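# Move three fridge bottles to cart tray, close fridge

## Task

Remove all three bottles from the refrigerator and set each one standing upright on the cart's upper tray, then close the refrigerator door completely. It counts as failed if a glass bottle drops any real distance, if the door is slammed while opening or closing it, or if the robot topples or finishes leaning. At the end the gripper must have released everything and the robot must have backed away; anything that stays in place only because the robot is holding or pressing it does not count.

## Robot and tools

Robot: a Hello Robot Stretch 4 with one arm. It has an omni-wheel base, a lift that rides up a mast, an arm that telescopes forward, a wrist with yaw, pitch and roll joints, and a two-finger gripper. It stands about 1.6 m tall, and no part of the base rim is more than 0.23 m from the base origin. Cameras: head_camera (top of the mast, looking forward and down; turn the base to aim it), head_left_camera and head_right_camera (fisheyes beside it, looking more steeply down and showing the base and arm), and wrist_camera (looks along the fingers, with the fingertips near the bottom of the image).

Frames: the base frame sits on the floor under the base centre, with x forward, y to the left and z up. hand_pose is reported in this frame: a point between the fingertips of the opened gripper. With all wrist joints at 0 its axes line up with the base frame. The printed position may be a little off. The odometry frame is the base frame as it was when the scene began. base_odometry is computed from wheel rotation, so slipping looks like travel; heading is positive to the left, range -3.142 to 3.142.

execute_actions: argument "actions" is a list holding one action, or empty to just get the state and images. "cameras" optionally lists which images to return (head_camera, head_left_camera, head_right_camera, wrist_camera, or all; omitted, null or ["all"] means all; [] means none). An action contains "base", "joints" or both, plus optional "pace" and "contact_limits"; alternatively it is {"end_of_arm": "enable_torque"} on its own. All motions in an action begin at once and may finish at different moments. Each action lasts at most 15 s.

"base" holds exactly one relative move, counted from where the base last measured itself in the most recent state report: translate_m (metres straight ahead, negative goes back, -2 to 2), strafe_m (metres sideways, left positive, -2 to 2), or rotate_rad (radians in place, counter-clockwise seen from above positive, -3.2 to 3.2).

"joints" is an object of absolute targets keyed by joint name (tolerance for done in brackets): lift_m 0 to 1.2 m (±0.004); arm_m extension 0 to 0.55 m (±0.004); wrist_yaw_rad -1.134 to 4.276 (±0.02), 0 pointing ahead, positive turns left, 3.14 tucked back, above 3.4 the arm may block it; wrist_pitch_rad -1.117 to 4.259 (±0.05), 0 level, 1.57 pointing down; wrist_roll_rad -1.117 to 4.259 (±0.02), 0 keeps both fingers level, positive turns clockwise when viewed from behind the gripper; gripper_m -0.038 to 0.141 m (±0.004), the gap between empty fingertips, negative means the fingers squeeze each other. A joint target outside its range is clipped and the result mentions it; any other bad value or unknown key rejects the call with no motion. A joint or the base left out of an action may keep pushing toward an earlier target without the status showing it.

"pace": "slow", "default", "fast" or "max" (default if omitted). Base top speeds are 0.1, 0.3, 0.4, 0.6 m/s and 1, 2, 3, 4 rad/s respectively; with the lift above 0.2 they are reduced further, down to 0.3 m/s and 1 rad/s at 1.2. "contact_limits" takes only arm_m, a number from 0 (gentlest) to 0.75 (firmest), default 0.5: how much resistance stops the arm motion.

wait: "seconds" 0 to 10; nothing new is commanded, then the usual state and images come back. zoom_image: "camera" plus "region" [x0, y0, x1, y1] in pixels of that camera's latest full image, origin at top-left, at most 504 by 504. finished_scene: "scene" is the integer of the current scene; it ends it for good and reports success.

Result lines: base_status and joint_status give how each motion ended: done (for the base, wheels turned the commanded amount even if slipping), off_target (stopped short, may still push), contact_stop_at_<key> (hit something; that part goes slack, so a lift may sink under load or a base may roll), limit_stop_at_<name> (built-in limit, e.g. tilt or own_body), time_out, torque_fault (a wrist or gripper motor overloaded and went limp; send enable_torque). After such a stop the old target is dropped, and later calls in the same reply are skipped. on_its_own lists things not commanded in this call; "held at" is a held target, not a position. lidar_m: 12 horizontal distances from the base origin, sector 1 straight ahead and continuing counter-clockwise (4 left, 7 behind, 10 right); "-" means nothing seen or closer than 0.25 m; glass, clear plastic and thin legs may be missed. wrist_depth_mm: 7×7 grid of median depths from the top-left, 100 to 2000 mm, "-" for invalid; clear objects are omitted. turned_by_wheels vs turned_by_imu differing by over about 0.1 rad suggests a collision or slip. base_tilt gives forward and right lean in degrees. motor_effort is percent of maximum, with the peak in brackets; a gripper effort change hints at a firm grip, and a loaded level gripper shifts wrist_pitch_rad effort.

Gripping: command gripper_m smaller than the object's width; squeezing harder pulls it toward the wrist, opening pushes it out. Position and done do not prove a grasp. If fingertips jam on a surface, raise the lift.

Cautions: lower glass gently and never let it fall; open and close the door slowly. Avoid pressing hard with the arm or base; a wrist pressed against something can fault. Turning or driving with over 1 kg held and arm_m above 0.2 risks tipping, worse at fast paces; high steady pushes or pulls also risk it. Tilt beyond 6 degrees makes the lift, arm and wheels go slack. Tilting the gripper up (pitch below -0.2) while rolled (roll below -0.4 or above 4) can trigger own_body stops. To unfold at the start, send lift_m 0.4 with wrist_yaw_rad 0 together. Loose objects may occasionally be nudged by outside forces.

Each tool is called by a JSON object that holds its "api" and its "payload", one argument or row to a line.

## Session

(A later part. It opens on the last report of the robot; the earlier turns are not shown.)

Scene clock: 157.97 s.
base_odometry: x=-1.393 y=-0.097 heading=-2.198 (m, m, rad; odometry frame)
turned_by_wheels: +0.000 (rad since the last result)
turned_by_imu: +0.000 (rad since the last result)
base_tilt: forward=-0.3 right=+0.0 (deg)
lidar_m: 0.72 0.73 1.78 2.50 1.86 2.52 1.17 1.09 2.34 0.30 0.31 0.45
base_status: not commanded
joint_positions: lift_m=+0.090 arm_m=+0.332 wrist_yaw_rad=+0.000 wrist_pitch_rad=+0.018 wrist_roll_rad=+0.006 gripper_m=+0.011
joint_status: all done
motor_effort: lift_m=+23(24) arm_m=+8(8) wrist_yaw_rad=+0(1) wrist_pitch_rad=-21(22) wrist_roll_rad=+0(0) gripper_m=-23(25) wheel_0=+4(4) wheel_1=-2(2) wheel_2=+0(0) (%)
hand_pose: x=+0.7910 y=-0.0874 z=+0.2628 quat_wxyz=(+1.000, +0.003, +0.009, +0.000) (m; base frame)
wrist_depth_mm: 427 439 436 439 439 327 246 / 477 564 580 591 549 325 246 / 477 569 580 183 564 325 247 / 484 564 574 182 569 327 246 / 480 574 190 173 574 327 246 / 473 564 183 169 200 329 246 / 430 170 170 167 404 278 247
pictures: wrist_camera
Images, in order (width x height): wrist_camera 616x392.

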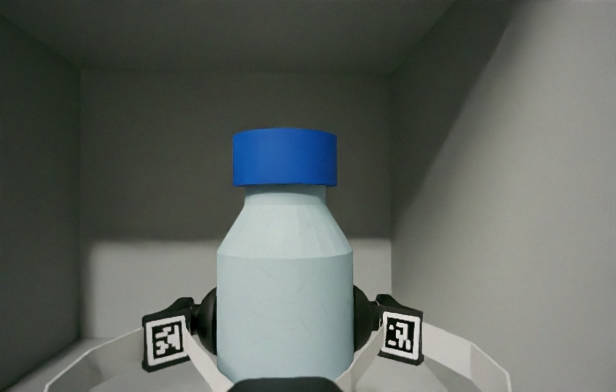

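{"api": "execute_actions", "payload": {
  "actions": [
    {"base":{"translate_m":-0.4},"joints":{"arm_m":0.02}}
  ],
  "cameras": []
}}

{"api": "execute_actions", "payload": {
  "actions": [
    {"base":{"rotate_rad":3.0},"joints":{"lift_m":0.85},"pace":"slow"}
  ],
  "cameras": []
}}

{"api": "execute_actions", "payload": {
  "actions": [
    {"base":{"rotate_rad":0.65},"joints":{"lift_m":0.8},"pace":"slow"}
  ],
  "cameras": []
}}

{"api": "execute_actions", "payload": {
  "actions": [
    {"base":{"translate_m":0.11},"joints":{"arm_m":0.4}}
  ],
  "cameras": []
}}

{"api": "execute_actions", "payload": {
  "actions": [
    {"base":{"strafe_m":0.08},"joints":{"arm_m":0.42},"pace":"slow"}
  ],
  "cameras": ["head_camera","wrist_camera"]
}}

Scene clock: 161.03 s.
base_odometry: x=-1.158 y=+0.226 heading=-2.199 (m, m, rad; odometry frame)
turned_by_wheels: -0.001 (rad since the last result)
turned_by_imu: +0.002 (rad since the last result)
base_tilt: forward=-0.3 right=-0.1 (deg)
lidar_m: 0.43 1.73 2.37 1.74 1.81 2.14 0.80 0.75 0.80 2.24 2.30 0.57
base_status: done
joint_positions: lift_m=+0.090 arm_m=+0.021 wrist_yaw_rad=+0.000 wrist_pitch_rad=+0.018 wrist_roll_rad=+0.006 gripper_m=+0.011
joint_status: all done
motor_effort: lift_m=+22(22) arm_m=-8(9) wrist_yaw_rad=+1(1) wrist_pitch_rad=-21(20) wrist_roll_rad=+0(0) gripper_m=-23(24) wheel_0=-5(10) wheel_1=-2(9) wheel_2=-1(9) (%)
hand_pose: x=+0.4807 y=-0.0875 z=+0.2627 quat_wxyz=(+1.000, +0.003, +0.009, +0.000) (m; base frame)
wrist_depth_mm: 1336 891 1255 1229 732 424 312 / 1366 904 1255 1281 732 424 312 / 1308 904 991 183 741 430 312 / 1336 878 1281 183 732 424 312 / 1336 891 190 173 741 424 312 / 1182 831 183 168 199 427 312 / 768 170 170 167 564 362 314
pictures: none
No camera images: the call's "cameras" was empty. Leave "cameras" out to get every camera's image.

Scene clock: 167.13 s.
base_odometry: x=-1.158 y=+0.226 heading=+0.801 (m, m, rad; odometry frame)
turned_by_wheels: +2.999 (rad since the last result)
turned_by_imu: +3.025 (rad since the last result)
base_tilt: forward=-0.3 right=+0.0 (deg)
lidar_m: 0.45 0.76 0.76 2.25 2.28 0.57 0.81 1.12 2.08 2.51 1.74 2.17
base_status: done
joint_positions: lift_m=+0.850 arm_m=+0.021 wrist_yaw_rad=+0.000 wrist_pitch_rad=+0.018 wrist_roll_rad=+0.006 gripper_m=+0.011
joint_status: all done
motor_effort: lift_m=+23(24) arm_m=-8(8) wrist_yaw_rad=-1(1) wrist_pitch_rad=-20(19) wrist_roll_rad=+0(1) gripper_m=-24(23) wheel_0=-6(9) wheel_1=-2(7) wheel_2=-4(4) (%)
hand_pose: x=+0.4808 y=-0.0874 z=+1.0227 quat_wxyz=(+1.000, +0.003, +0.009, +0.000) (m; base frame)
wrist_depth_mm: 1618 1661 1756 1863 - - - / 1618 1708 1756 1808 1921 - - / 1618 1708 1756 183 1983 - - / 1618 1708 1756 182 1863 - - / 1576 1708 190 173 1921 - - / 1576 1661 183 168 198 - - / 615 170 170 167 1808 - -
pictures: none
No camera images: the call's "cameras" was empty. Leave "cameras" out to get every camera's image.

Scene clock: 169.03 s.
base_odometry: x=-1.158 y=+0.226 heading=+1.450 (m, m, rad; odometry frame)
turned_by_wheels: +0.649 (rad since the last result)
turned_by_imu: +0.655 (rad since the last result)
base_tilt: forward=-0.3 right=+0.0 (deg)
lidar_m: 0.43 0.78 2.24 2.31 0.57 1.12 1.17 2.33 1.73 1.78 2.17 0.80
base_status: done
joint_positions: lift_m=+0.800 arm_m=+0.021 wrist_yaw_rad=+0.000 wrist_pitch_rad=+0.018 wrist_roll_rad=+0.006 gripper_m=+0.011
joint_status: all done
motor_effort: lift_m=+18(21) arm_m=-8(8) wrist_yaw_rad=-1(1) wrist_pitch_rad=-20(21) wrist_roll_rad=+0(1) gripper_m=-25(23) wheel_0=-5(9) wheel_1=-4(5) wheel_2=-4(7) (%)
hand_pose: x=+0.4808 y=-0.0873 z=+0.9731 quat_wxyz=(+1.000, +0.003, +0.009, +0.000) (m; base frame)
wrist_depth_mm: - - - - 1756 1661 1499 / - - - - 1756 1618 1499 / - - - 183 1756 1618 1499 / - - - 182 1756 1618 1464 / - - 190 173 1708 1576 1537 / 723 831 183 169 200 1618 1499 / 473 170 170 167 521 1537 1499
pictures: none
No camera images: the call's "cameras" was empty. Leave "cameras" out to get every camera's image.

Scene clock: 171.27 s.
base_odometry: x=-1.145 y=+0.336 heading=+1.450 (m, m, rad; odometry frame)
turned_by_wheels: +0.000 (rad since the last result)
turned_by_imu: +0.001 (rad since the last result)
base_tilt: forward=-0.3 right=+0.0 (deg)
lidar_m: 0.65 0.65 2.19 2.26 0.62 0.93 1.27 2.48 1.78 1.84 2.07 0.70
base_status: done
joint_positions: lift_m=+0.800 arm_m=+0.399 wrist_yaw_rad=+0.000 wrist_pitch_rad=+0.018 wrist_roll_rad=+0.006 gripper_m=+0.011
joint_status: all done
motor_effort: lift_m=+18(18) arm_m=+8(9) wrist_yaw_rad=+0(2) wrist_pitch_rad=-21(19) wrist_roll_rad=+1(0) gripper_m=-24(23) wheel_0=+5(9) wheel_1=+1(8) wheel_2=-1(12) (%)
hand_pose: x=+0.8580 y=-0.0874 z=+0.9731 quat_wxyz=(+1.000, +0.003, +0.009, +0.000) (m; base frame)
wrist_depth_mm: 1921 1863 1708 1499 1366 1229 1160 / 1808 1863 1661 1499 1366 1255 1160 / 1921 1863 1661 183 1336 1255 1160 / 1863 1921 1661 183 1336 1255 1160 / 1863 1863 190 173 1336 1229 1138 / 1863 1863 183 168 199 1255 1138 / 442 170 170 167 327 402 1138
pictures: none
No camera images: the call's "cameras" was empty. Leave "cameras" out to get every camera's image.

Scene clock: 173.20 s.
base_odometry: x=-1.224 y=+0.345 heading=+1.450 (m, m, rad; odometry frame)
turned_by_wheels: +0.000 (rad since the last result)
turned_by_imu: +0.000 (rad since the last result)
base_tilt: forward=-0.3 right=-0.1 (deg)
lidar_m: 0.64 0.67 2.13 2.19 0.56 0.67 1.22 2.39 1.87 1.93 2.13 0.69
base_status: done
joint_positions: lift_m=+0.800 arm_m=+0.419 wrist_yaw_rad=+0.000 wrist_pitch_rad=+0.018 wrist_roll_rad=+0.006 gripper_m=+0.011
joint_status: all done
motor_effort: lift_m=+18(18) arm_m=+8(8) wrist_yaw_rad=-1(0) wrist_pitch_rad=-20(19) wrist_roll_rad=+1(1) gripper_m=-26(22) wheel_0=-5(10) wheel_1=+3(6) wheel_2=+0(0) (%)
hand_pose: x=+0.8779 y=-0.0874 z=+0.9731 quat_wxyz=(+1.000, +0.003, +0.009, +0.000) (m; base frame)
wrist_depth_mm: 1863 1921 1708 1499 1397 1281 1182 / 1808 1921 1756 1537 1397 1255 1182 / 1808 1863 1661 182 1366 1255 1182 / 1808 1863 1708 182 1366 1281 1182 / 1808 1921 190 173 1366 1255 1160 / 1808 1921 183 168 200 1255 1182 / 424 170 171 167 312 312 1138
pictures: head_camera, wrist_camera
Images, in order (width x height): head_camera 420x560, wrist_camera 616x392.

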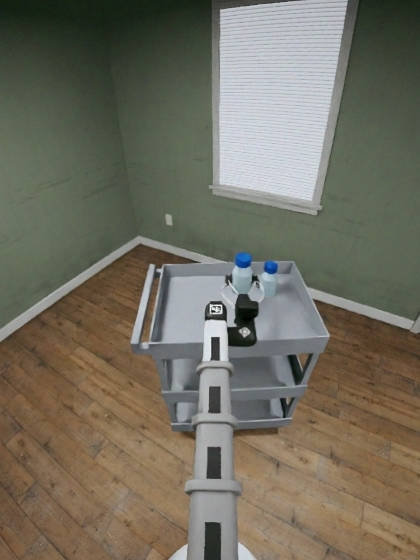

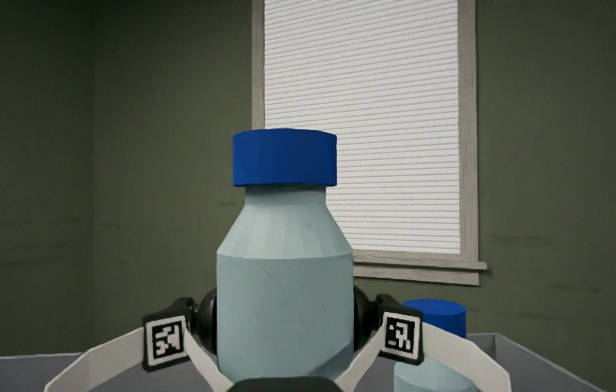

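{"api": "execute_actions", "payload": {
  "actions": [
    {"base":{"strafe_m":0.02},"joints":{"arm_m":0.54}}
  ],
  "cameras": []
}}

{"api": "execute_actions", "payload": {
  "actions": [
    {"joints":{"lift_m":0.67},"pace":"slow"}
  ],
  "cameras": ["wrist_camera"]
}}

{"api": "execute_actions", "payload": {
  "actions": [
    {"joints":{"gripper_m":0.085}}
  ],
  "cameras": ["wrist_camera"]
}}

{"api": "execute_actions", "payload": {
  "actions": [
    {"joints":{"lift_m":0.8}}
  ],
  "cameras": []
}}

{"api": "execute_actions", "payload": {
  "actions": [
    {"base":{"translate_m":-0.14},"joints":{"arm_m":0.01,"gripper_m":0.11}}
  ],
  "cameras": ["head_camera"]
}}

{"api": "execute_actions", "payload": {
  "actions": [
    {"base":{"strafe_m":-0.13}}
  ],
  "cameras": []
}}

{"api": "execute_actions", "payload": {
  "actions": [
    {"base":{"rotate_rad":-2.0},"joints":{"lift_m":0.4}}
  ],
  "cameras": []
}}

{"api": "execute_actions", "payload": {
  "actions": [
    {"base":{"rotate_rad":-1.65},"joints":{"lift_m":0.1}}
  ],
  "cameras": []
}}

{"api": "execute_actions", "payload": {
  "actions": [
    {"base":{"translate_m":0.5},"joints":{"arm_m":0.2}}
  ],
  "cameras": []
}}

{"api": "execute_actions", "payload": {
  "actions": [
    {"joints":{"arm_m":0.33,"lift_m":0.004}}
  ],
  "cameras": ["head_camera","wrist_camera"]
}}

Scene clock: 175.63 s.
base_odometry: x=-1.244 y=+0.348 heading=+1.449 (m, m, rad; odometry frame)
turned_by_wheels: +0.000 (rad since the last result)
turned_by_imu: +0.000 (rad since the last result)
base_tilt: forward=-0.1 right=+0.0 (deg)
lidar_m: 0.64 0.66 2.11 2.17 0.54 0.64 1.20 2.36 1.89 1.93 2.14 0.67
base_status: done
joint_positions: lift_m=+0.800 arm_m=+0.539 wrist_yaw_rad=+0.000 wrist_pitch_rad=+0.018 wrist_roll_rad=+0.006 gripper_m=+0.011
joint_status: all done
motor_effort: lift_m=+18(18) arm_m=+8(7) wrist_yaw_rad=-2(3) wrist_pitch_rad=-19(20) wrist_roll_rad=+0(0) gripper_m=-23(24) wheel_0=-5(11) wheel_1=+0(9) wheel_2=+0(1) (%)
hand_pose: x=+0.9980 y=-0.0874 z=+0.9731 quat_wxyz=(+1.000, +0.003, +0.009, +0.000) (m; base frame)
wrist_depth_mm: 1708 1808 1537 1430 1308 1182 1098 / 1708 1756 1618 1430 1308 1182 1118 / 1756 1708 1576 183 1281 1182 1078 / 1708 1756 1576 182 1281 1160 1098 / 1708 1756 190 173 1281 1182 1078 / 1756 1756 183 169 199 1160 1098 / 1708 170 170 167 349 161 238
pictures: none
No camera images: the call's "cameras" was empty. Leave "cameras" out to get every camera's image.

Scene clock: 177.53 s.
base_odometry: x=-1.244 y=+0.348 heading=+1.449 (m, m, rad; odometry frame)
turned_by_wheels: +0.000 (rad since the last result)
turned_by_imu: +0.001 (rad since the last result)
base_tilt: forward=-0.4 right=-0.1 (deg)
lidar_m: 0.63 0.67 2.12 2.18 0.55 0.63 1.21 2.36 1.89 1.95 2.12 0.69
base_status: not commanded
joint_positions: lift_m=+0.670 arm_m=+0.539 wrist_yaw_rad=+0.000 wrist_pitch_rad=+0.014 wrist_roll_rad=+0.006 gripper_m=+0.011
joint_status: all done
motor_effort: lift_m=+16(17) arm_m=+8(8) wrist_yaw_rad=+0(1) wrist_pitch_rad=-8(22) wrist_roll_rad=+1(1) gripper_m=-22(23) wheel_0=-5(5) wheel_1=+0(0) wheel_2=+0(0) (%)
hand_pose: x=+0.9980 y=-0.0874 z=+0.8444 quat_wxyz=(+1.000, +0.003, +0.007, +0.000) (m; base frame)
wrist_depth_mm: 1756 1808 1618 1430 1308 1160 1098 / 1756 1756 1537 1430 1281 1160 1078 / 1756 1756 1537 183 1281 1182 1060 / 1708 1808 1618 183 1281 1160 210 / 1576 322 190 174 353 229 200 / 314 319 183 168 199 230 198 / 265 170 171 166 230 206 197
pictures: wrist_camera
Images, in order (width x height): wrist_camera 616x392.

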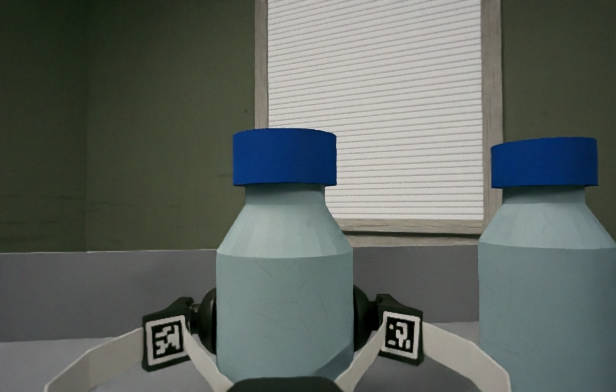

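Scene clock: 179.07 s.
base_odometry: x=-1.244 y=+0.348 heading=+1.449 (m, m, rad; odometry frame)
turned_by_wheels: +0.000 (rad since the last result)
turned_by_imu: +0.001 (rad since the last result)
base_tilt: forward=-0.2 right=+0.0 (deg)
lidar_m: 0.65 0.67 2.11 2.18 0.55 0.63 1.22 2.38 1.88 1.93 2.14 0.69
base_status: not commanded
joint_positions: lift_m=+0.670 arm_m=+0.539 wrist_yaw_rad=+0.000 wrist_pitch_rad=+0.014 wrist_roll_rad=+0.006 gripper_m=+0.085
joint_status: all done
motor_effort: lift_m=+16(16) arm_m=+8(8) wrist_yaw_rad=+1(0) wrist_pitch_rad=-7(8) wrist_roll_rad=+1(1) gripper_m=-2(23) wheel_0=-5(6) wheel_1=+0(0) wheel_2=+0(0) (%)
hand_pose: x=+0.9980 y=-0.0875 z=+0.8445 quat_wxyz=(+1.000, +0.003, +0.007, +0.000) (m; base frame)
wrist_depth_mm: 1756 1756 1576 1430 1308 1182 1078 / 1756 1756 1537 1397 1281 1182 1098 / 1708 1808 1576 1366 1281 1160 1060 / 1708 1756 1576 200 1255 1182 211 / 1576 324 329 190 353 229 200 / 312 320 195 186 217 229 198 / 267 233 189 184 230 218 198
pictures: wrist_camera
Images, in order (width x height): wrist_camera 616x392.

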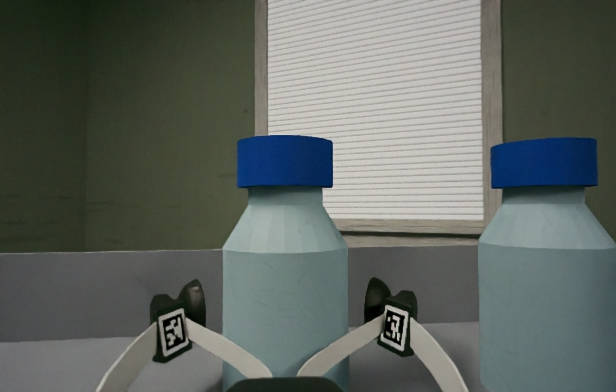

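Scene clock: 180.67 s.
base_odometry: x=-1.244 y=+0.348 heading=+1.449 (m, m, rad; odometry frame)
turned_by_wheels: +0.000 (rad since the last result)
turned_by_imu: +0.001 (rad since the last result)
base_tilt: forward=-0.3 right=+0.0 (deg)
lidar_m: 0.64 0.67 2.10 2.19 0.54 0.63 1.23 2.38 1.89 1.93 2.14 0.68
base_status: not commanded
joint_positions: lift_m=+0.800 arm_m=+0.539 wrist_yaw_rad=+0.000 wrist_pitch_rad=+0.014 wrist_roll_rad=+0.006 gripper_m=+0.085
joint_status: all done
motor_effort: lift_m=+21(22) arm_m=+8(8) wrist_yaw_rad=+0(1) wrist_pitch_rad=-8(9) wrist_roll_rad=+0(0) gripper_m=-2(2) wheel_0=-6(5) wheel_1=+0(0) wheel_2=+0(0) (%)
hand_pose: x=+0.9980 y=-0.0875 z=+0.9741 quat_wxyz=(+1.000, +0.003, +0.007, +0.000) (m; base frame)
wrist_depth_mm: 1708 1808 1576 1464 1281 1182 1118 / 1708 1808 1576 1397 1281 1182 1118 / 1756 1808 1618 1397 1255 1205 1078 / 1708 1708 1576 1397 1281 1182 1098 / 1756 1708 1537 1397 1281 1160 1098 / 1708 1708 1537 1397 217 1160 1078 / 1756 1661 1464 216 1281 357 1042
pictures: none
No camera images: the call's "cameras" was empty. Leave "cameras" out to get every camera's image.

Scene clock: 183.27 s.
base_odometry: x=-1.261 y=+0.209 heading=+1.449 (m, m, rad; odometry frame)
turned_by_wheels: +0.000 (rad since the last result)
turned_by_imu: +0.001 (rad since the last result)
base_tilt: forward=-0.2 right=-0.1 (deg)
lidar_m: 0.79 0.81 2.15 2.25 0.46 0.86 1.09 2.21 1.82 1.87 2.25 0.84
base_status: done
joint_positions: lift_m=+0.800 arm_m=+0.011 wrist_yaw_rad=+0.000 wrist_pitch_rad=+0.014 wrist_roll_rad=+0.006 gripper_m=+0.110
joint_status: all done
motor_effort: lift_m=+21(21) arm_m=-8(8) wrist_yaw_rad=+0(1) wrist_pitch_rad=-7(8) wrist_roll_rad=+1(1) gripper_m=-1(2) wheel_0=-5(10) wheel_1=-1(9) wheel_2=+2(8) (%)
hand_pose: x=+0.4708 y=-0.0874 z=+0.9741 quat_wxyz=(+1.000, +0.003, +0.007, +0.000) (m; base frame)
wrist_depth_mm: - - - - 1863 1708 1576 / - - - - 1808 1661 1576 / - - - - 1921 1708 1618 / - - - - 1863 1708 1576 / - - - - 1808 1618 1576 / 1921 597 904 854 216 1661 1537 / 512 512 525 539 559 580 1537
pictures: head_camera
Images, in order (width x height): head_camera 420x560.

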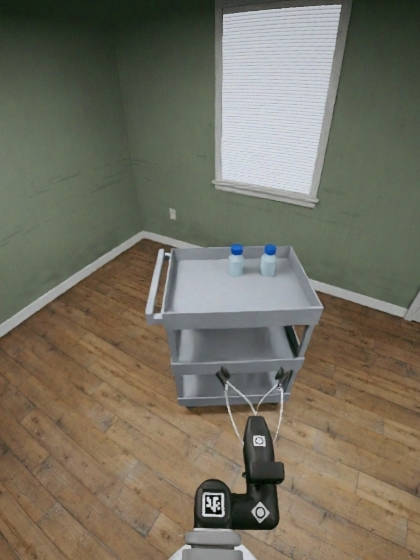

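Scene clock: 184.90 s.
base_odometry: x=-1.132 y=+0.193 heading=+1.449 (m, m, rad; odometry frame)
turned_by_wheels: +0.000 (rad since the last result)
turned_by_imu: +0.001 (rad since the last result)
base_tilt: forward=-0.3 right=-0.1 (deg)
lidar_m: 0.78 0.81 2.29 2.36 0.58 1.10 1.72 2.32 1.72 1.74 2.17 0.83
base_status: done
joint_positions: lift_m=+0.800 arm_m=+0.011 wrist_yaw_rad=+0.000 wrist_pitch_rad=+0.014 wrist_roll_rad=+0.006 gripper_m=+0.110
joint_status: not commanded
motor_effort: lift_m=+21(21) arm_m=-8(8) wrist_yaw_rad=+0(1) wrist_pitch_rad=-7(5) wrist_roll_rad=+0(0) gripper_m=+0(2) wheel_0=+3(12) wheel_1=-1(10) wheel_2=+0(1) (%)
hand_pose: x=+0.4708 y=-0.0874 z=+0.9741 quat_wxyz=(+1.000, +0.003, +0.007, +0.000) (m; base frame)
wrist_depth_mm: - - - - 1808 1661 1499 / - - - - 1808 1708 1537 / - - - - 1808 1618 1499 / - - - - 1808 1618 1537 / - - - 1921 1756 1618 1499 / 759 750 831 854 218 1618 1499 / 517 525 539 544 574 1618 1499
pictures: none
No camera images: the call's "cameras" was empty. Leave "cameras" out to get every camera's image.

Scene clock: 187.50 s.
base_odometry: x=-1.132 y=+0.193 heading=-0.550 (m, m, rad; odometry frame)
turned_by_wheels: -2.000 (rad since the last result)
turned_by_imu: -2.015 (rad since the last result)
base_tilt: forward=-0.4 right=-0.1 (deg)
lidar_m: 1.71 1.80 2.15 0.82 0.78 0.84 2.29 0.62 0.58 1.10 1.77 2.53
base_status: done
joint_positions: lift_m=+0.400 arm_m=+0.011 wrist_yaw_rad=+0.000 wrist_pitch_rad=+0.013 wrist_roll_rad=+0.006 gripper_m=+0.110
joint_status: all done
motor_effort: lift_m=+17(19) arm_m=-8(8) wrist_yaw_rad=-1(0) wrist_pitch_rad=-7(6) wrist_roll_rad=+0(0) gripper_m=+1(0) wheel_0=+3(10) wheel_1=+2(8) wheel_2=+1(6) (%)
hand_pose: x=+0.4708 y=-0.0874 z=+0.5745 quat_wxyz=(+1.000, +0.003, +0.007, +0.000) (m; base frame)
wrist_depth_mm: - - - - - - - / - - - - - - - / - - - - - - - / - - - - - - - / - - - - - - - / - - - - 217 - - / 1499 1308 1336 1430 1464 1430 1537
pictures: none
No camera images: the call's "cameras" was empty. Leave "cameras" out to get every camera's image.

Scene clock: 189.80 s.
base_odometry: x=-1.132 y=+0.193 heading=-2.199 (m, m, rad; odometry frame)
turned_by_wheels: -1.649 (rad since the last result)
turned_by_imu: -1.662 (rad since the last result)
base_tilt: forward=-0.2 right=+0.0 (deg)
lidar_m: 1.10 1.72 2.33 1.71 1.76 2.17 0.85 0.78 0.82 2.29 2.37 0.58
base_status: done
joint_positions: lift_m=+0.100 arm_m=+0.011 wrist_yaw_rad=+0.000 wrist_pitch_rad=+0.013 wrist_roll_rad=+0.006 gripper_m=+0.110
joint_status: all done
motor_effort: lift_m=+17(18) arm_m=-8(8) wrist_yaw_rad=+0(0) wrist_pitch_rad=-6(6) wrist_roll_rad=+1(1) gripper_m=-2(1) wheel_0=+4(10) wheel_1=+3(10) wheel_2=+3(8) (%)
hand_pose: x=+0.4708 y=-0.0874 z=+0.2745 quat_wxyz=(+1.000, +0.003, +0.007, +0.000) (m; base frame)
wrist_depth_mm: 1336 866 1182 1229 878 500 368 / 1366 854 1255 1281 866 500 364 / 1308 854 1118 1281 866 500 370 / 1336 842 1255 1255 866 500 366 / 1336 854 1281 1255 878 496 368 / 1281 831 842 854 218 500 368 / 831 715 723 750 759 449 370
pictures: none
No camera images: the call's "cameras" was empty. Leave "cameras" out to get every camera's image.

Scene clock: 192.93 s.
base_odometry: x=-1.426 y=-0.211 heading=-2.199 (m, m, rad; odometry frame)
turned_by_wheels: +0.000 (rad since the last result)
turned_by_imu: +0.000 (rad since the last result)
base_tilt: forward=-0.3 right=+0.0 (deg)
lidar_m: 0.61 0.63 1.64 2.49 1.88 2.43 1.28 1.22 2.41 0.33 0.35 0.50
base_status: done
joint_positions: lift_m=+0.100 arm_m=+0.199 wrist_yaw_rad=+0.000 wrist_pitch_rad=+0.013 wrist_roll_rad=+0.006 gripper_m=+0.110
joint_status: all done
motor_effort: lift_m=+17(17) arm_m=+8(8) wrist_yaw_rad=+0(0) wrist_pitch_rad=-6(7) wrist_roll_rad=+1(1) gripper_m=-1(2) wheel_0=+4(10) wheel_1=+3(7) wheel_2=-1(10) (%)
hand_pose: x=+0.6580 y=-0.0874 z=+0.2745 quat_wxyz=(+1.000, +0.003, +0.007, +0.000) (m; base frame)
wrist_depth_mm: 379 402 404 402 404 379 294 / 413 564 585 585 574 402 296 / 410 585 603 609 621 402 294 / 410 585 597 609 615 402 293 / 413 591 597 603 615 404 296 / 413 525 597 455 218 402 296 / 415 445 442 439 473 357 296
pictures: none
No camera images: the call's "cameras" was empty. Leave "cameras" out to get every camera's image.

Scene clock: 194.37 s.
base_odometry: x=-1.426 y=-0.211 heading=-2.199 (m, m, rad; odometry frame)
turned_by_wheels: +0.000 (rad since the last result)
turned_by_imu: +0.000 (rad since the last result)
base_tilt: forward=-0.2 right=+0.0 (deg)
lidar_m: 0.62 0.63 1.63 2.50 1.87 2.42 1.30 1.22 2.40 0.33 0.35 0.49
base_status: not commanded
joint_positions: lift_m=+0.004 arm_m=+0.329 wrist_yaw_rad=+0.000 wrist_pitch_rad=+0.013 wrist_roll_rad=+0.006 gripper_m=+0.110
joint_status: all done
motor_effort: lift_m=+17(16) arm_m=+8(9) wrist_yaw_rad=+1(1) wrist_pitch_rad=-5(7) wrist_roll_rad=+0(0) gripper_m=-2(2) wheel_0=+4(4) wheel_1=+2(3) wheel_2=-2(1) (%)
hand_pose: x=+0.7879 y=-0.0874 z=+0.1785 quat_wxyz=(+1.000, +0.003, +0.007, +0.000) (m; base frame)
wrist_depth_mm: 415 469 477 488 492 399 294 / 415 469 473 484 492 394 293 / 415 466 473 484 488 397 293 / 415 462 473 336 488 397 293 / 413 462 469 319 488 402 293 / 379 342 418 317 217 370 293 / 271 236 236 250 250 249 268
pictures: head_camera, wrist_camera
Images, in order (width x height): head_camera 420x560, wrist_camera 616x392.

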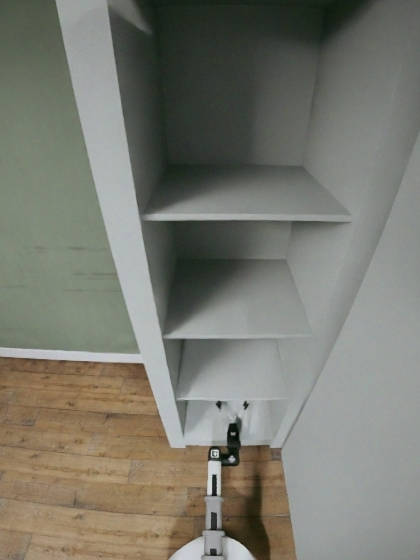

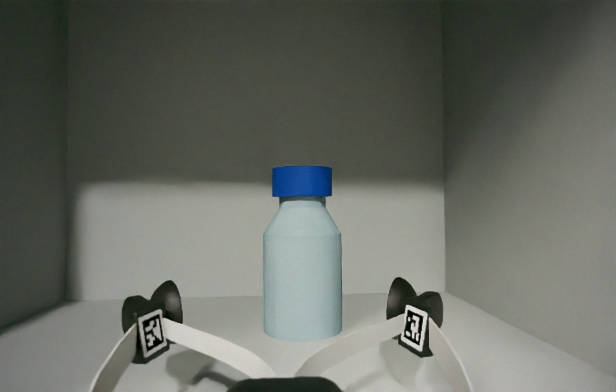

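{"api": "execute_actions", "payload": {
  "actions": [
    {"base":{"strafe_m":-0.012},"joints":{"arm_m":0.46},"contact_limits":{"arm_m":0.25}}
  ],
  "cameras": ["wrist_camera"]
}}

{"api": "execute_actions", "payload": {
  "actions": [
    {"joints":{"gripper_m":0.01}}
  ],
  "cameras": []
}}

{"api": "execute_actions", "payload": {
  "actions": [
    {"joints":{"lift_m":0.08}}
  ],
  "cameras": ["wrist_camera"]
}}

{"api": "execute_actions", "payload": {
  "actions": [
    {"base":{"translate_m":-0.5},"joints":{"arm_m":0.03}}
  ],
  "cameras": ["wrist_camera"]
}}

{"api": "execute_actions", "payload": {
  "actions": [
    {"base":{"rotate_rad":3.0},"joints":{"lift_m":0.85},"pace":"slow"}
  ],
  "cameras": []
}}

{"api": "execute_actions", "payload": {
  "actions": [
    {"base":{"rotate_rad":0.65},"joints":{"lift_m":0.8},"pace":"slow"}
  ],
  "cameras": []
}}

{"api": "execute_actions", "payload": {
  "actions": [
    {"base":{"translate_m":0.15},"joints":{"arm_m":0.2}}
  ],
  "cameras": []
}}

{"api": "execute_actions", "payload": {
  "actions": [
    {"base":{"strafe_m":0.25},"joints":{"arm_m":0.4},"pace":"slow"}
  ],
  "cameras": ["head_camera","wrist_camera"]
}}

Scene clock: 196.20 s.
base_odometry: x=-1.435 y=-0.204 heading=-2.199 (m, m, rad; odometry frame)
turned_by_wheels: +0.000 (rad since the last result)
turned_by_imu: +0.001 (rad since the last result)
base_tilt: forward=-0.3 right=+0.1 (deg)
lidar_m: 0.59 0.61 1.63 2.50 1.90 2.43 1.28 1.19 2.42 0.33 0.34 0.48
base_status: done
joint_positions: lift_m=+0.004 arm_m=+0.459 wrist_yaw_rad=+0.000 wrist_pitch_rad=+0.013 wrist_roll_rad=+0.006 gripper_m=+0.110
joint_status: all done
motor_effort: lift_m=+17(17) arm_m=+8(8) wrist_yaw_rad=+0(0) wrist_pitch_rad=-6(7) wrist_roll_rad=+0(1) gripper_m=-1(1) wheel_0=+4(12) wheel_1=-3(8) wheel_2=+0(3) (%)
contact_limits: arm_m 0.25
hand_pose: x=+0.9179 y=-0.0874 z=+0.1785 quat_wxyz=(+1.000, +0.003, +0.007, +0.000) (m; base frame)
wrist_depth_mm: 336 343 351 355 364 364 274 / 336 343 347 353 362 364 273 / 336 342 347 349 359 362 274 / 334 342 343 200 359 359 273 / 334 340 342 190 357 359 274 / 330 334 207 186 217 353 274 / 271 236 192 183 250 249 253
pictures: wrist_camera
Images, in order (width x height): wrist_camera 616x392.

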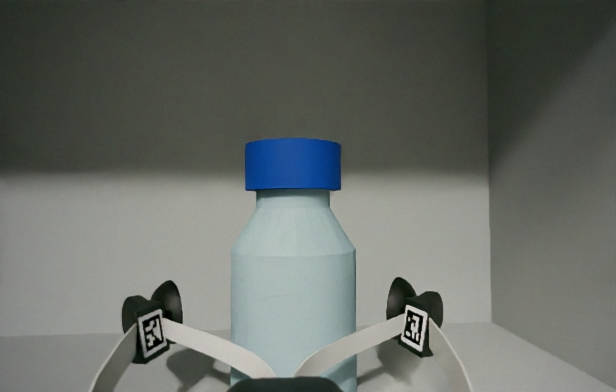

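Scene clock: 198.03 s.
base_odometry: x=-1.435 y=-0.204 heading=-2.199 (m, m, rad; odometry frame)
turned_by_wheels: +0.000 (rad since the last result)
turned_by_imu: +0.001 (rad since the last result)
base_tilt: forward=-0.2 right=-0.1 (deg)
lidar_m: 0.60 0.63 1.66 2.49 1.89 2.44 1.28 1.22 2.41 0.32 0.35 0.47
base_status: not commanded
joint_positions: lift_m=+0.004 arm_m=+0.459 wrist_yaw_rad=+0.000 wrist_pitch_rad=+0.013 wrist_roll_rad=+0.006 gripper_m=+0.011
joint_status: all done
motor_effort: lift_m=+17(17) arm_m=+8(8) wrist_yaw_rad=-1(5) wrist_pitch_rad=-6(7) wrist_roll_rad=+0(0) gripper_m=-22(25) wheel_0=+3(4) wheel_1=-3(3) wheel_2=+0(0) (%)
hand_pose: x=+0.9180 y=-0.0873 z=+0.1785 quat_wxyz=(+1.000, +0.003, +0.007, +0.000) (m; base frame)
wrist_depth_mm: 338 343 347 355 359 366 274 / 336 342 347 353 362 364 273 / 334 342 345 191 357 366 274 / 332 340 343 183 357 359 273 / 334 338 193 174 357 359 273 / 332 336 183 169 199 353 276 / 270 170 170 166 234 233 252
pictures: none
No camera images: the call's "cameras" was empty. Leave "cameras" out to get every camera's image.

Scene clock: 199.33 s.
base_odometry: x=-1.435 y=-0.204 heading=-2.199 (m, m, rad; odometry frame)
turned_by_wheels: +0.000 (rad since the last result)
turned_by_imu: +0.000 (rad since the last result)
base_tilt: forward=-0.4 right=+0.2 (deg)
lidar_m: 0.59 0.64 1.64 2.49 1.89 2.42 1.28 1.22 2.41 0.33 0.35 0.47
base_status: not commanded
joint_positions: lift_m=+0.080 arm_m=+0.459 wrist_yaw_rad=+0.000 wrist_pitch_rad=+0.019 wrist_roll_rad=+0.006 gripper_m=+0.011
joint_status: all done
on_its_own: wrist_pitch_rad is at rest, and its effort (-24) is outside its rest range (-23 to +23)
motor_effort: lift_m=+23(24) arm_m=+7(7) wrist_yaw_rad=-1(2) wrist_pitch_rad=-24(24) wrist_roll_rad=+1(1) gripper_m=-23(24) wheel_0=+4(3) wheel_1=-3(3) wheel_2=+0(0) (%)
hand_pose: x=+0.9180 y=-0.0873 z=+0.2523 quat_wxyz=(+1.000, +0.003, +0.010, +0.000) (m; base frame)
wrist_depth_mm: 336 340 349 353 359 364 274 / 336 340 345 351 359 364 273 / 332 340 345 191 357 362 272 / 334 338 343 182 359 362 276 / 334 340 195 174 357 359 272 / 330 336 183 168 198 359 276 / 332 171 170 166 351 317 276
pictures: wrist_camera
Images, in order (width x height): wrist_camera 616x392.

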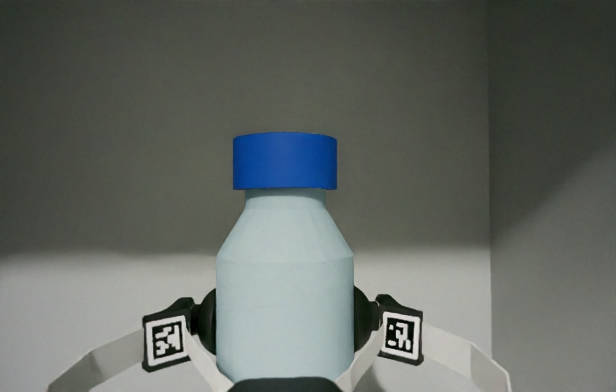

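Scene clock: 202.50 s.
base_odometry: x=-1.141 y=+0.200 heading=-2.199 (m, m, rad; odometry frame)
turned_by_wheels: -0.001 (rad since the last result)
turned_by_imu: +0.002 (rad since the last result)
base_tilt: forward=-0.3 right=-0.1 (deg)
lidar_m: 0.45 1.72 2.34 1.72 1.77 2.17 0.84 0.78 0.82 2.29 2.37 0.58
base_status: done
joint_positions: lift_m=+0.080 arm_m=+0.031 wrist_yaw_rad=+0.000 wrist_pitch_rad=+0.019 wrist_roll_rad=+0.006 gripper_m=+0.011
joint_status: all done
motor_effort: lift_m=+23(23) arm_m=-8(9) wrist_yaw_rad=+1(1) wrist_pitch_rad=-23(26) wrist_roll_rad=+0(1) gripper_m=-23(23) wheel_0=-5(9) wheel_1=-2(7) wheel_2=+1(11) (%)
hand_pose: x=+0.4907 y=-0.0875 z=+0.2523 quat_wxyz=(+1.000, +0.003, +0.010, +0.000) (m; base frame)
wrist_depth_mm: 1281 904 1255 1255 866 473 349 / 1308 904 1255 1281 866 473 351 / 1308 891 1060 191 842 480 353 / 1308 904 1160 182 854 473 351 / 1308 891 195 174 854 477 351 / 1160 798 183 168 199 477 353 / 750 170 170 167 654 402 353
pictures: wrist_camera
Images, in order (width x height): wrist_camera 616x392.

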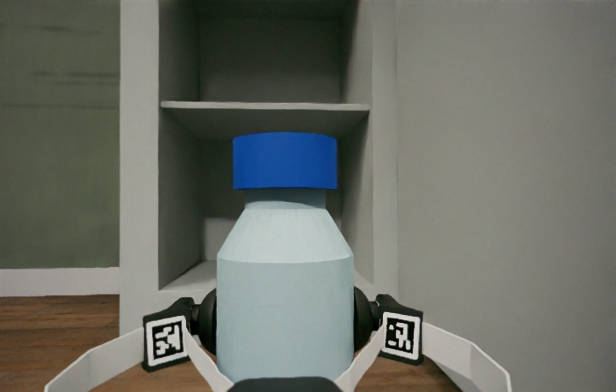

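Scene clock: 208.67 s.
base_odometry: x=-1.141 y=+0.200 heading=+0.800 (m, m, rad; odometry frame)
turned_by_wheels: +2.999 (rad since the last result)
turned_by_imu: +3.025 (rad since the last result)
base_tilt: forward=-0.2 right=+0.0 (deg)
lidar_m: 0.45 0.78 0.78 2.28 2.30 0.56 0.87 1.12 2.05 2.32 1.72 2.11
base_status: done
joint_positions: lift_m=+0.850 arm_m=+0.031 wrist_yaw_rad=+0.000 wrist_pitch_rad=+0.019 wrist_roll_rad=+0.006 gripper_m=+0.011
joint_status: all done
on_its_own: wrist_pitch_rad is at rest, and its effort (-24) is outside its rest range (-23 to +23)
motor_effort: lift_m=+23(23) arm_m=-8(8) wrist_yaw_rad=-1(1) wrist_pitch_rad=-24(22) wrist_roll_rad=+1(1) gripper_m=-22(22) wheel_0=-6(8) wheel_1=-2(6) wheel_2=-3(8) (%)
hand_pose: x=+0.4908 y=-0.0874 z=+1.0223 quat_wxyz=(+1.000, +0.003, +0.010, +0.000) (m; base frame)
wrist_depth_mm: 1576 1708 1808 1808 - - - / 1576 1708 1808 1921 - - - / 1618 1708 1756 190 1921 - - / 1618 1661 1708 182 1921 - - / 1576 1661 195 174 1983 - - / 1576 1661 183 168 199 - - / 1618 170 169 167 1863 - -
pictures: none
No camera images: the call's "cameras" was empty. Leave "cameras" out to get every camera's image.

Scene clock: 210.57 s.
base_odometry: x=-1.141 y=+0.200 heading=+1.449 (m, m, rad; odometry frame)
turned_by_wheels: +0.649 (rad since the last result)
turned_by_imu: +0.655 (rad since the last result)
base_tilt: forward=-0.3 right=-0.1 (deg)
lidar_m: 0.44 0.80 2.28 2.35 0.58 1.11 1.72 2.29 1.72 1.74 2.17 0.84
base_status: done
joint_positions: lift_m=+0.800 arm_m=+0.031 wrist_yaw_rad=+0.000 wrist_pitch_rad=+0.019 wrist_roll_rad=+0.006 gripper_m=+0.011
joint_status: all done
on_its_own: wrist_pitch_rad is at rest, and its effort (-24) is outside its rest range (-23 to +23)
motor_effort: lift_m=+18(22) arm_m=-8(8) wrist_yaw_rad=-1(1) wrist_pitch_rad=-24(25) wrist_roll_rad=+0(1) gripper_m=-23(24) wheel_0=-6(9) wheel_1=-5(6) wheel_2=-2(6) (%)
hand_pose: x=+0.4908 y=-0.0874 z=+0.9727 quat_wxyz=(+1.000, +0.003, +0.010, +0.000) (m; base frame)
wrist_depth_mm: - - - - 1756 1618 1499 / - - - - 1808 1618 1499 / - - - 190 1756 1618 1537 / - - - 182 1756 1576 1537 / - - 196 174 1808 1618 1499 / 715 878 183 168 199 1618 1537 / 492 170 169 167 539 1576 1464
pictures: none
No camera images: the call's "cameras" was empty. Leave "cameras" out to get every camera's image.

Scene clock: 212.40 s.
base_odometry: x=-1.123 y=+0.349 heading=+1.449 (m, m, rad; odometry frame)
turned_by_wheels: +0.000 (rad since the last result)
turned_by_imu: +0.001 (rad since the last result)
base_tilt: forward=-0.3 right=+0.0 (deg)
lidar_m: 0.63 0.66 2.21 2.28 0.65 0.95 1.29 2.50 1.77 1.85 2.04 0.67
base_status: done
joint_positions: lift_m=+0.800 arm_m=+0.199 wrist_yaw_rad=+0.000 wrist_pitch_rad=+0.019 wrist_roll_rad=+0.006 gripper_m=+0.011
joint_status: all done
motor_effort: lift_m=+18(18) arm_m=+8(8) wrist_yaw_rad=-1(2) wrist_pitch_rad=-23(24) wrist_roll_rad=+1(1) gripper_m=-23(24) wheel_0=+4(9) wheel_1=+2(7) wheel_2=-2(11) (%)
hand_pose: x=+0.6580 y=-0.0873 z=+0.9727 quat_wxyz=(+1.000, +0.003, +0.010, +0.000) (m; base frame)
wrist_depth_mm: - - 1863 1708 1537 1430 1281 / - - 1863 1708 1537 1397 1281 / - - 1863 191 1499 1366 1281 / - - 1921 182 1464 1336 1281 / - - 195 174 1499 1366 1281 / 621 634 183 168 199 1397 1255 / 569 171 170 167 462 377 1281
pictures: none
No camera images: the call's "cameras" was empty. Leave "cameras" out to get every camera's image.

Scene clock: 216.03 s.
base_odometry: x=-1.371 y=+0.379 heading=+1.449 (m, m, rad; odometry frame)
turned_by_wheels: +0.000 (rad since the last result)
turned_by_imu: +0.001 (rad since the last result)
base_tilt: forward=-0.3 right=-0.1 (deg)
lidar_m: 0.63 2.09 1.98 2.06 0.54 0.46 1.16 2.33 2.03 2.04 2.20 0.66
base_status: done
joint_positions: lift_m=+0.800 arm_m=+0.399 wrist_yaw_rad=+0.000 wrist_pitch_rad=+0.019 wrist_roll_rad=+0.006 gripper_m=+0.011
joint_status: all done
on_its_own: wrist_pitch_rad is at rest, and its effort (-24) is outside its rest range (-23 to +23)
motor_effort: lift_m=+18(18) arm_m=+8(8) wrist_yaw_rad=+0(1) wrist_pitch_rad=-24(23) wrist_roll_rad=+0(0) gripper_m=-25(23) wheel_0=-5(10) wheel_1=+4(7) wheel_2=+0(1) (%)
hand_pose: x=+0.8579 y=-0.0874 z=+0.9727 quat_wxyz=(+1.000, +0.003, +0.010, +0.000) (m; base frame)
wrist_depth_mm: 1661 - 1808 1618 1464 1308 1229 / 1661 - 1756 1537 1464 1366 1229 / 1618 - 1808 191 1430 1336 1205 / 1661 - 1808 182 1464 1366 1255 / 1708 - 195 174 1464 1308 1205 / 1661 1983 183 168 199 1308 1160 / 1537 170 170 166 315 315 355
pictures: head_camera, wrist_camera
Images, in order (width x height): head_camera 420x560, wrist_camera 616x392.

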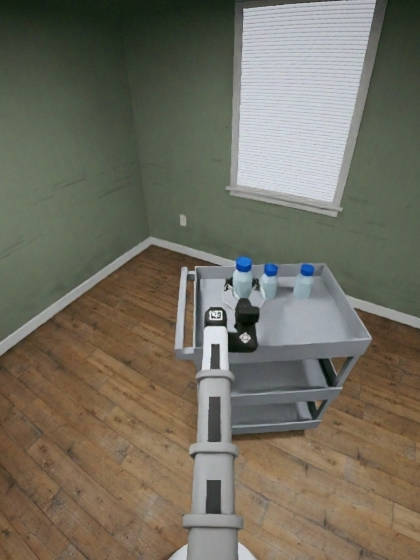

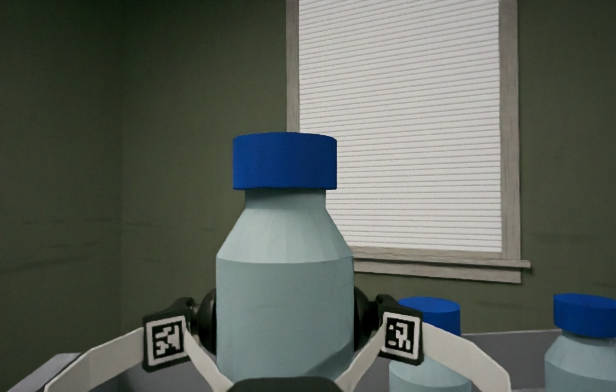

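{"api": "execute_actions", "payload": {
  "actions": [
    {"base":{"strafe_m":0.01},"joints":{"arm_m":0.53}}
  ],
  "cameras": []
}}

{"api": "execute_actions", "payload": {
  "actions": [
    {"joints":{"lift_m":0.673},"pace":"slow"}
  ],
  "cameras": ["wrist_camera","head_camera"]
}}

Scene clock: 217.77 s.
base_odometry: x=-1.381 y=+0.380 heading=+1.449 (m, m, rad; odometry frame)
turned_by_wheels: +0.000 (rad since the last result)
turned_by_imu: +0.000 (rad since the last result)
base_tilt: forward=-0.3 right=-0.1 (deg)
lidar_m: 0.61 2.08 1.97 2.02 0.53 0.46 1.18 2.32 2.02 2.06 2.20 0.66
base_status: done
joint_positions: lift_m=+0.800 arm_m=+0.529 wrist_yaw_rad=+0.000 wrist_pitch_rad=+0.019 wrist_roll_rad=+0.006 gripper_m=+0.011
joint_status: all done
motor_effort: lift_m=+18(18) arm_m=+8(9) wrist_yaw_rad=+0(1) wrist_pitch_rad=-23(24) wrist_roll_rad=+0(0) gripper_m=-23(22) wheel_0=-3(12) wheel_1=+1(9) wheel_2=+0(0) (%)
hand_pose: x=+0.9879 y=-0.0874 z=+0.9727 quat_wxyz=(+1.000, +0.003, +0.010, +0.000) (m; base frame)
wrist_depth_mm: 1576 1808 1618 1537 1366 1255 1118 / 1661 1863 1661 1499 1336 1229 1138 / 1618 1808 1618 190 1336 1205 1138 / 1661 1808 1708 182 1366 1229 1160 / 1576 1808 195 174 1336 1205 1138 / 1576 1808 183 168 200 1229 1138 / 1576 170 170 166 1281 200 1078
pictures: none
No camera images: the call's "cameras" was empty. Leave "cameras" out to get every camera's image.

Scene clock: 219.63 s.
base_odometry: x=-1.381 y=+0.380 heading=+1.449 (m, m, rad; odometry frame)
turned_by_wheels: +0.000 (rad since the last result)
turned_by_imu: +0.001 (rad since the last result)
base_tilt: forward=-0.3 right=-0.1 (deg)
lidar_m: 0.62 2.09 1.99 2.04 0.54 0.46 1.17 2.32 2.03 2.08 2.21 0.67
base_status: not commanded
joint_positions: lift_m=+0.673 arm_m=+0.529 wrist_yaw_rad=+0.000 wrist_pitch_rad=+0.016 wrist_roll_rad=+0.006 gripper_m=+0.011
joint_status: all done
motor_effort: lift_m=+17(18) arm_m=+8(8) wrist_yaw_rad=-1(1) wrist_pitch_rad=-14(23) wrist_roll_rad=+0(1) gripper_m=-22(24) wheel_0=-3(3) wheel_1=+1(1) wheel_2=+0(0) (%)
hand_pose: x=+0.9880 y=-0.0874 z=+0.8468 quat_wxyz=(+1.000, +0.003, +0.008, +0.000) (m; base frame)
wrist_depth_mm: 1618 1863 1708 1499 1366 1229 1182 / 1576 1863 1661 1464 1366 1229 1160 / 1618 1808 1661 191 1366 1255 1098 / 1576 1863 1661 182 1308 225 204 / 1499 1808 193 174 336 210 192 / 277 307 182 168 199 208 189 / 250 170 170 166 235 193 188
pictures: head_camera, wrist_camera
Images, in order (width x height): head_camera 420x560, wrist_camera 616x392.

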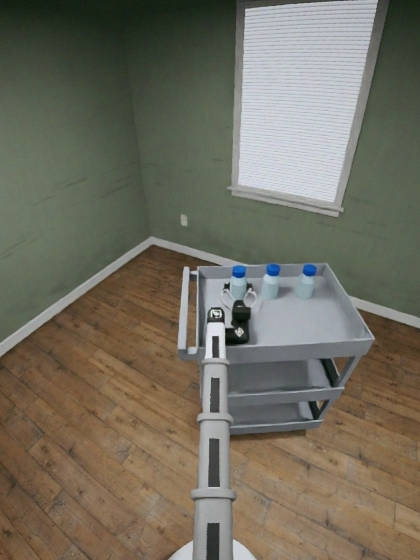

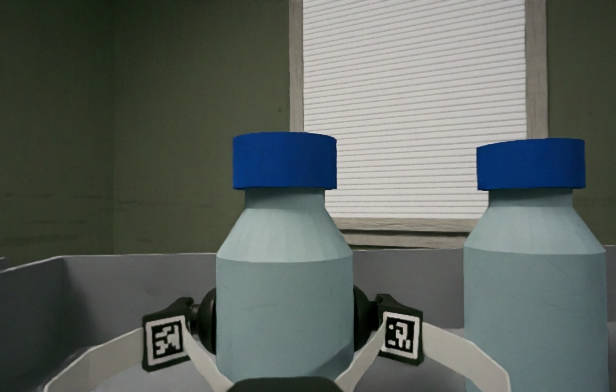

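{"api": "execute_actions", "payload": {
  "actions": [
    {"joints":{"gripper_m":0.085}}
  ],
  "cameras": []
}}

{"api": "execute_actions", "payload": {
  "actions": [
    {"joints":{"lift_m":0.88}}
  ],
  "cameras": []
}}

{"api": "execute_actions", "payload": {
  "actions": [
    {"joints":{"arm_m":0.01,"gripper_m":0.06}}
  ],
  "cameras": ["head_camera"]
}}

{"api": "execute_actions", "payload": {
  "actions": [
    {"base":{"rotate_rad":1.06}}
  ],
  "cameras": []
}}

{"api": "execute_actions", "payload": {
  "actions": [
    {"base":{"translate_m":0.42},"joints":{"wrist_yaw_rad":1.45}}
  ],
  "cameras": []
}}

{"api": "execute_actions", "payload": {
  "actions": [
    {"base":{"rotate_rad":1.57}}
  ],
  "cameras": []
}}

{"api": "execute_actions", "payload": {
  "actions": [
    {"base":{"translate_m":0.18},"joints":{"arm_m":0.05}}
  ],
  "cameras": ["head_left_camera","wrist_camera"]
}}

Scene clock: 221.63 s.
base_odometry: x=-1.381 y=+0.380 heading=+1.449 (m, m, rad; odometry frame)
turned_by_wheels: +0.000 (rad since the last result)
turned_by_imu: +0.001 (rad since the last result)
base_tilt: forward=-0.3 right=-0.1 (deg)
lidar_m: 0.62 2.07 1.98 2.03 0.52 0.46 1.17 2.30 2.02 2.07 2.19 0.66
base_status: not commanded
joint_positions: lift_m=+0.673 arm_m=+0.529 wrist_yaw_rad=+0.000 wrist_pitch_rad=+0.014 wrist_roll_rad=+0.006 gripper_m=+0.085
joint_status: all done
motor_effort: lift_m=+17(17) arm_m=+8(8) wrist_yaw_rad=+1(0) wrist_pitch_rad=-8(14) wrist_roll_rad=+1(0) gripper_m=-2(26) wheel_0=-3(3) wheel_1=+1(1) wheel_2=+0(0) (%)
hand_pose: x=+0.9880 y=-0.0874 z=+0.8474 quat_wxyz=(+1.000, +0.003, +0.007, +0.000) (m; base frame)
wrist_depth_mm: 1618 1863 1661 1537 1366 1255 1138 / 1618 1863 1661 1499 1336 1255 1138 / 1576 1808 1661 1464 1336 1229 1138 / 1618 1756 1661 200 1366 227 204 / 1499 1756 315 191 340 211 193 / 278 306 195 186 216 208 189 / 255 238 189 183 236 202 188
pictures: none
No camera images: the call's "cameras" was empty. Leave "cameras" out to get every camera's image.

Scene clock: 223.57 s.
base_odometry: x=-1.381 y=+0.380 heading=+1.449 (m, m, rad; odometry frame)
turned_by_wheels: +0.000 (rad since the last result)
turned_by_imu: +0.001 (rad since the last result)
base_tilt: forward=-0.4 right=+0.0 (deg)
lidar_m: 0.62 2.09 1.97 2.06 0.53 0.44 1.18 2.31 2.03 2.08 2.19 0.66
base_status: not commanded
joint_positions: lift_m=+0.880 arm_m=+0.529 wrist_yaw_rad=+0.000 wrist_pitch_rad=+0.014 wrist_roll_rad=+0.006 gripper_m=+0.085
joint_status: all done
motor_effort: lift_m=+21(22) arm_m=+8(8) wrist_yaw_rad=+1(1) wrist_pitch_rad=-8(8) wrist_roll_rad=+0(0) gripper_m=-1(2) wheel_0=-3(3) wheel_1=+1(1) wheel_2=+0(0) (%)
hand_pose: x=+0.9880 y=-0.0874 z=+1.0541 quat_wxyz=(+1.000, +0.003, +0.007, +0.000) (m; base frame)
wrist_depth_mm: 1618 1863 1661 1499 1366 1255 1160 / 1576 1863 1708 1499 1366 1229 1160 / 1618 1808 1708 1464 1366 1205 1138 / 1618 1863 1661 1464 1336 1255 1160 / 1618 1863 1618 1430 1366 1229 1138 / 1576 1808 1576 1499 217 1205 1118 / 1576 1708 1576 1397 1336 1205 1138
pictures: none
No camera images: the call's "cameras" was empty. Leave "cameras" out to get every camera's image.

Scene clock: 226.17 s.
base_odometry: x=-1.381 y=+0.380 heading=+1.449 (m, m, rad; odometry frame)
turned_by_wheels: +0.000 (rad since the last result)
turned_by_imu: +0.001 (rad since the last result)
base_tilt: forward=-0.2 right=-0.1 (deg)
lidar_m: 0.62 2.08 1.98 2.04 0.53 0.46 1.17 2.30 2.02 2.07 2.21 0.67
base_status: not commanded
joint_positions: lift_m=+0.880 arm_m=+0.011 wrist_yaw_rad=+0.000 wrist_pitch_rad=+0.014 wrist_roll_rad=+0.006 gripper_m=+0.060
joint_status: all done
motor_effort: lift_m=+21(21) arm_m=-8(8) wrist_yaw_rad=+1(0) wrist_pitch_rad=-7(7) wrist_roll_rad=+0(0) gripper_m=-5(4) wheel_0=-3(3) wheel_1=+1(1) wheel_2=+0(0) (%)
hand_pose: x=+0.4708 y=-0.0874 z=+1.0541 quat_wxyz=(+1.000, +0.003, +0.007, +0.000) (m; base frame)
wrist_depth_mm: 1863 - - - 1756 1661 1499 / 1863 - - - 1808 1708 1499 / 1808 - - - 1808 1661 1499 / 1808 - - - 1808 1661 1537 / 1808 - - 1921 1708 1661 1499 / 1863 - 820 1863 707 1576 1464 / 1756 - 615 683 676 732 1464
pictures: head_camera
Images, in order (width x height): head_camera 420x560.

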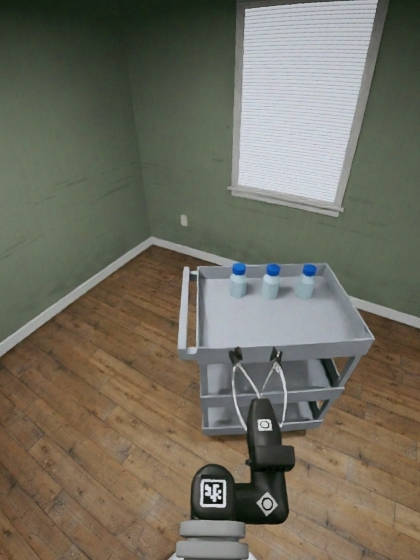

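Scene clock: 227.93 s.
base_odometry: x=-1.381 y=+0.380 heading=+2.508 (m, m, rad; odometry frame)
turned_by_wheels: +1.059 (rad since the last result)
turned_by_imu: +1.068 (rad since the last result)
base_tilt: forward=-0.3 right=+0.0 (deg)
lidar_m: 1.98 2.05 0.53 0.45 1.16 2.33 2.05 2.07 2.18 0.65 0.61 2.08
base_status: done
joint_positions: lift_m=+0.880 arm_m=+0.011 wrist_yaw_rad=+0.000 wrist_pitch_rad=+0.014 wrist_roll_rad=+0.006 gripper_m=+0.060
joint_status: not commanded
motor_effort: lift_m=+20(21) arm_m=-8(8) wrist_yaw_rad=+0(0) wrist_pitch_rad=-7(7) wrist_roll_rad=+1(1) gripper_m=-3(1) wheel_0=-3(9) wheel_1=-2(8) wheel_2=-3(7) (%)
hand_pose: x=+0.4708 y=-0.0874 z=+1.0542 quat_wxyz=(+1.000, +0.003, +0.007, +0.000) (m; base frame)
wrist_depth_mm: 1537 1661 1708 1756 1756 1808 1863 / 1618 1576 1661 1756 1756 1808 1808 / 1576 1661 1661 1661 1756 1756 1756 / 1618 1661 1708 1708 1708 1756 1863 / 1576 1618 1661 1708 1756 1808 1808 / 1618 1618 1618 1708 1708 1756 1756 / 1618 1618 1618 1661 1708 1808 1808
pictures: none
No camera images: the call's "cameras" was empty. Leave "cameras" out to get every camera's image.

Scene clock: 230.83 s.
base_odometry: x=-1.720 y=+0.629 heading=+2.509 (m, m, rad; odometry frame)
turned_by_wheels: +0.001 (rad since the last result)
turned_by_imu: +0.000 (rad since the last result)
base_tilt: forward=-0.3 right=-0.1 (deg)
lidar_m: 1.56 1.62 1.77 1.44 0.56 2.48 3.24 2.54 0.60 0.49 0.93 1.65
base_status: done
joint_positions: lift_m=+0.880 arm_m=+0.011 wrist_yaw_rad=+1.450 wrist_pitch_rad=+0.013 wrist_roll_rad=+0.006 gripper_m=+0.060
joint_status: all done
motor_effort: lift_m=+20(21) arm_m=-8(8) wrist_yaw_rad=+1(7) wrist_pitch_rad=-8(7) wrist_roll_rad=+0(0) gripper_m=-2(3) wheel_0=+6(9) wheel_1=+1(7) wheel_2=+0(11) (%)
hand_pose: x=+0.3039 y=+0.2758 z=+1.0542 quat_wxyz=(+0.749, -0.002, +0.007, +0.663) (m; base frame)
wrist_depth_mm: 1336 1499 1537 1661 1756 1808 1464 / 1336 1499 1576 1618 1708 1756 1464 / 1336 1499 1537 1618 1756 1756 1430 / 1336 1499 1618 1618 1756 1808 1464 / 1336 1499 1537 1618 1708 1756 1430 / 1308 1464 1537 1661 1661 1756 1430 / 1308 1464 1499 1618 1618 1708 1464
pictures: none
No camera images: the call's "cameras" was empty. Leave "cameras" out to get every camera's image.

Scene clock: 232.90 s.
base_odometry: x=-1.720 y=+0.629 heading=-2.205 (m, m, rad; odometry frame)
turned_by_wheels: +1.569 (rad since the last result)
turned_by_imu: +1.582 (rad since the last result)
base_tilt: forward=-0.3 right=-0.1 (deg)
lidar_m: 1.43 0.56 2.33 2.44 2.50 0.61 0.49 0.90 1.63 1.55 1.62 1.77
base_status: done
joint_positions: lift_m=+0.880 arm_m=+0.011 wrist_yaw_rad=+1.450 wrist_pitch_rad=+0.013 wrist_roll_rad=+0.006 gripper_m=+0.060
joint_status: not commanded
motor_effort: lift_m=+20(20) arm_m=-8(8) wrist_yaw_rad=+0(2) wrist_pitch_rad=-8(8) wrist_roll_rad=+1(0) gripper_m=-5(4) wheel_0=-4(10) wheel_1=-3(6) wheel_2=-1(10) (%)
hand_pose: x=+0.3038 y=+0.2758 z=+1.0542 quat_wxyz=(+0.748, -0.002, +0.007, +0.663) (m; base frame)
wrist_depth_mm: - - - - - 309 310 / - - - - - 307 312 / - - - - - 306 310 / - - - - - 306 310 / - - - - - 303 307 / - - - - - 303 309 / - - - - - 298 307
pictures: none
No camera images: the call's "cameras" was empty. Leave "cameras" out to get every camera's image.

Scene clock: 235.37 s.
base_odometry: x=-1.826 y=+0.484 heading=-2.204 (m, m, rad; odometry frame)
turned_by_wheels: +0.001 (rad since the last result)
turned_by_imu: +0.031 (rad since the last result)
base_tilt: forward=-0.4 right=-0.1 (deg)
lidar_m: 1.27 0.42 0.45 2.44 2.52 0.81 0.66 2.23 1.64 1.56 1.63 1.57
base_status: done
joint_positions: lift_m=+0.880 arm_m=+0.049 wrist_yaw_rad=+1.472 wrist_pitch_rad=+0.013 wrist_roll_rad=+0.006 gripper_m=+0.060
joint_status: all done
on_its_own: wrist_yaw_rad is at rest, and its effort (-64) is outside its rest range (-13 to +13)
motor_effort: lift_m=+20(20) arm_m=+8(9) wrist_yaw_rad=-64(91) wrist_pitch_rad=-7(6) wrist_roll_rad=+0(1) gripper_m=+0(2) wheel_0=+9(10) wheel_1=+10(15) wheel_2=-5(9) (%)
hand_pose: x=+0.3348 y=+0.2785 z=+1.0543 quat_wxyz=(+0.741, -0.002, +0.007, +0.671) (m; base frame)
wrist_depth_mm: - - 1808 268 278 286 293 / - - - 266 277 285 291 / - - - 266 276 283 290 / - - - 265 272 282 289 / - - - 264 273 281 287 / - - 203 205 272 279 285 / - - 176 173 271 279 286
pictures: head_left_camera, wrist_camera
Images, in order (width x height): head_left_camera 420x672, wrist_camera 616x392.

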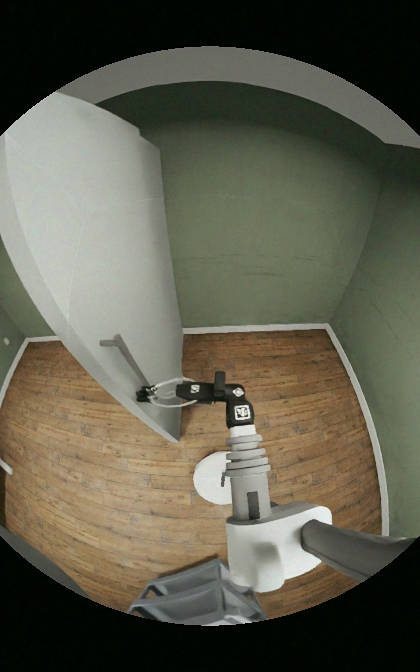

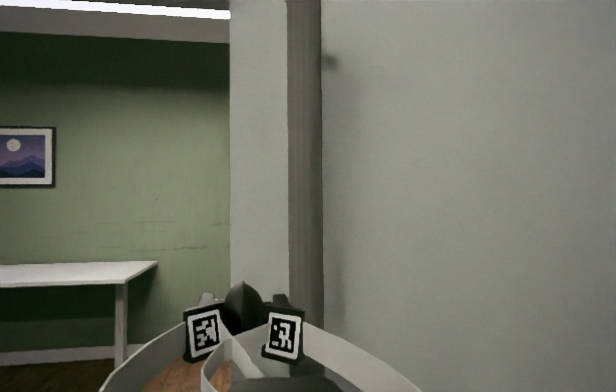

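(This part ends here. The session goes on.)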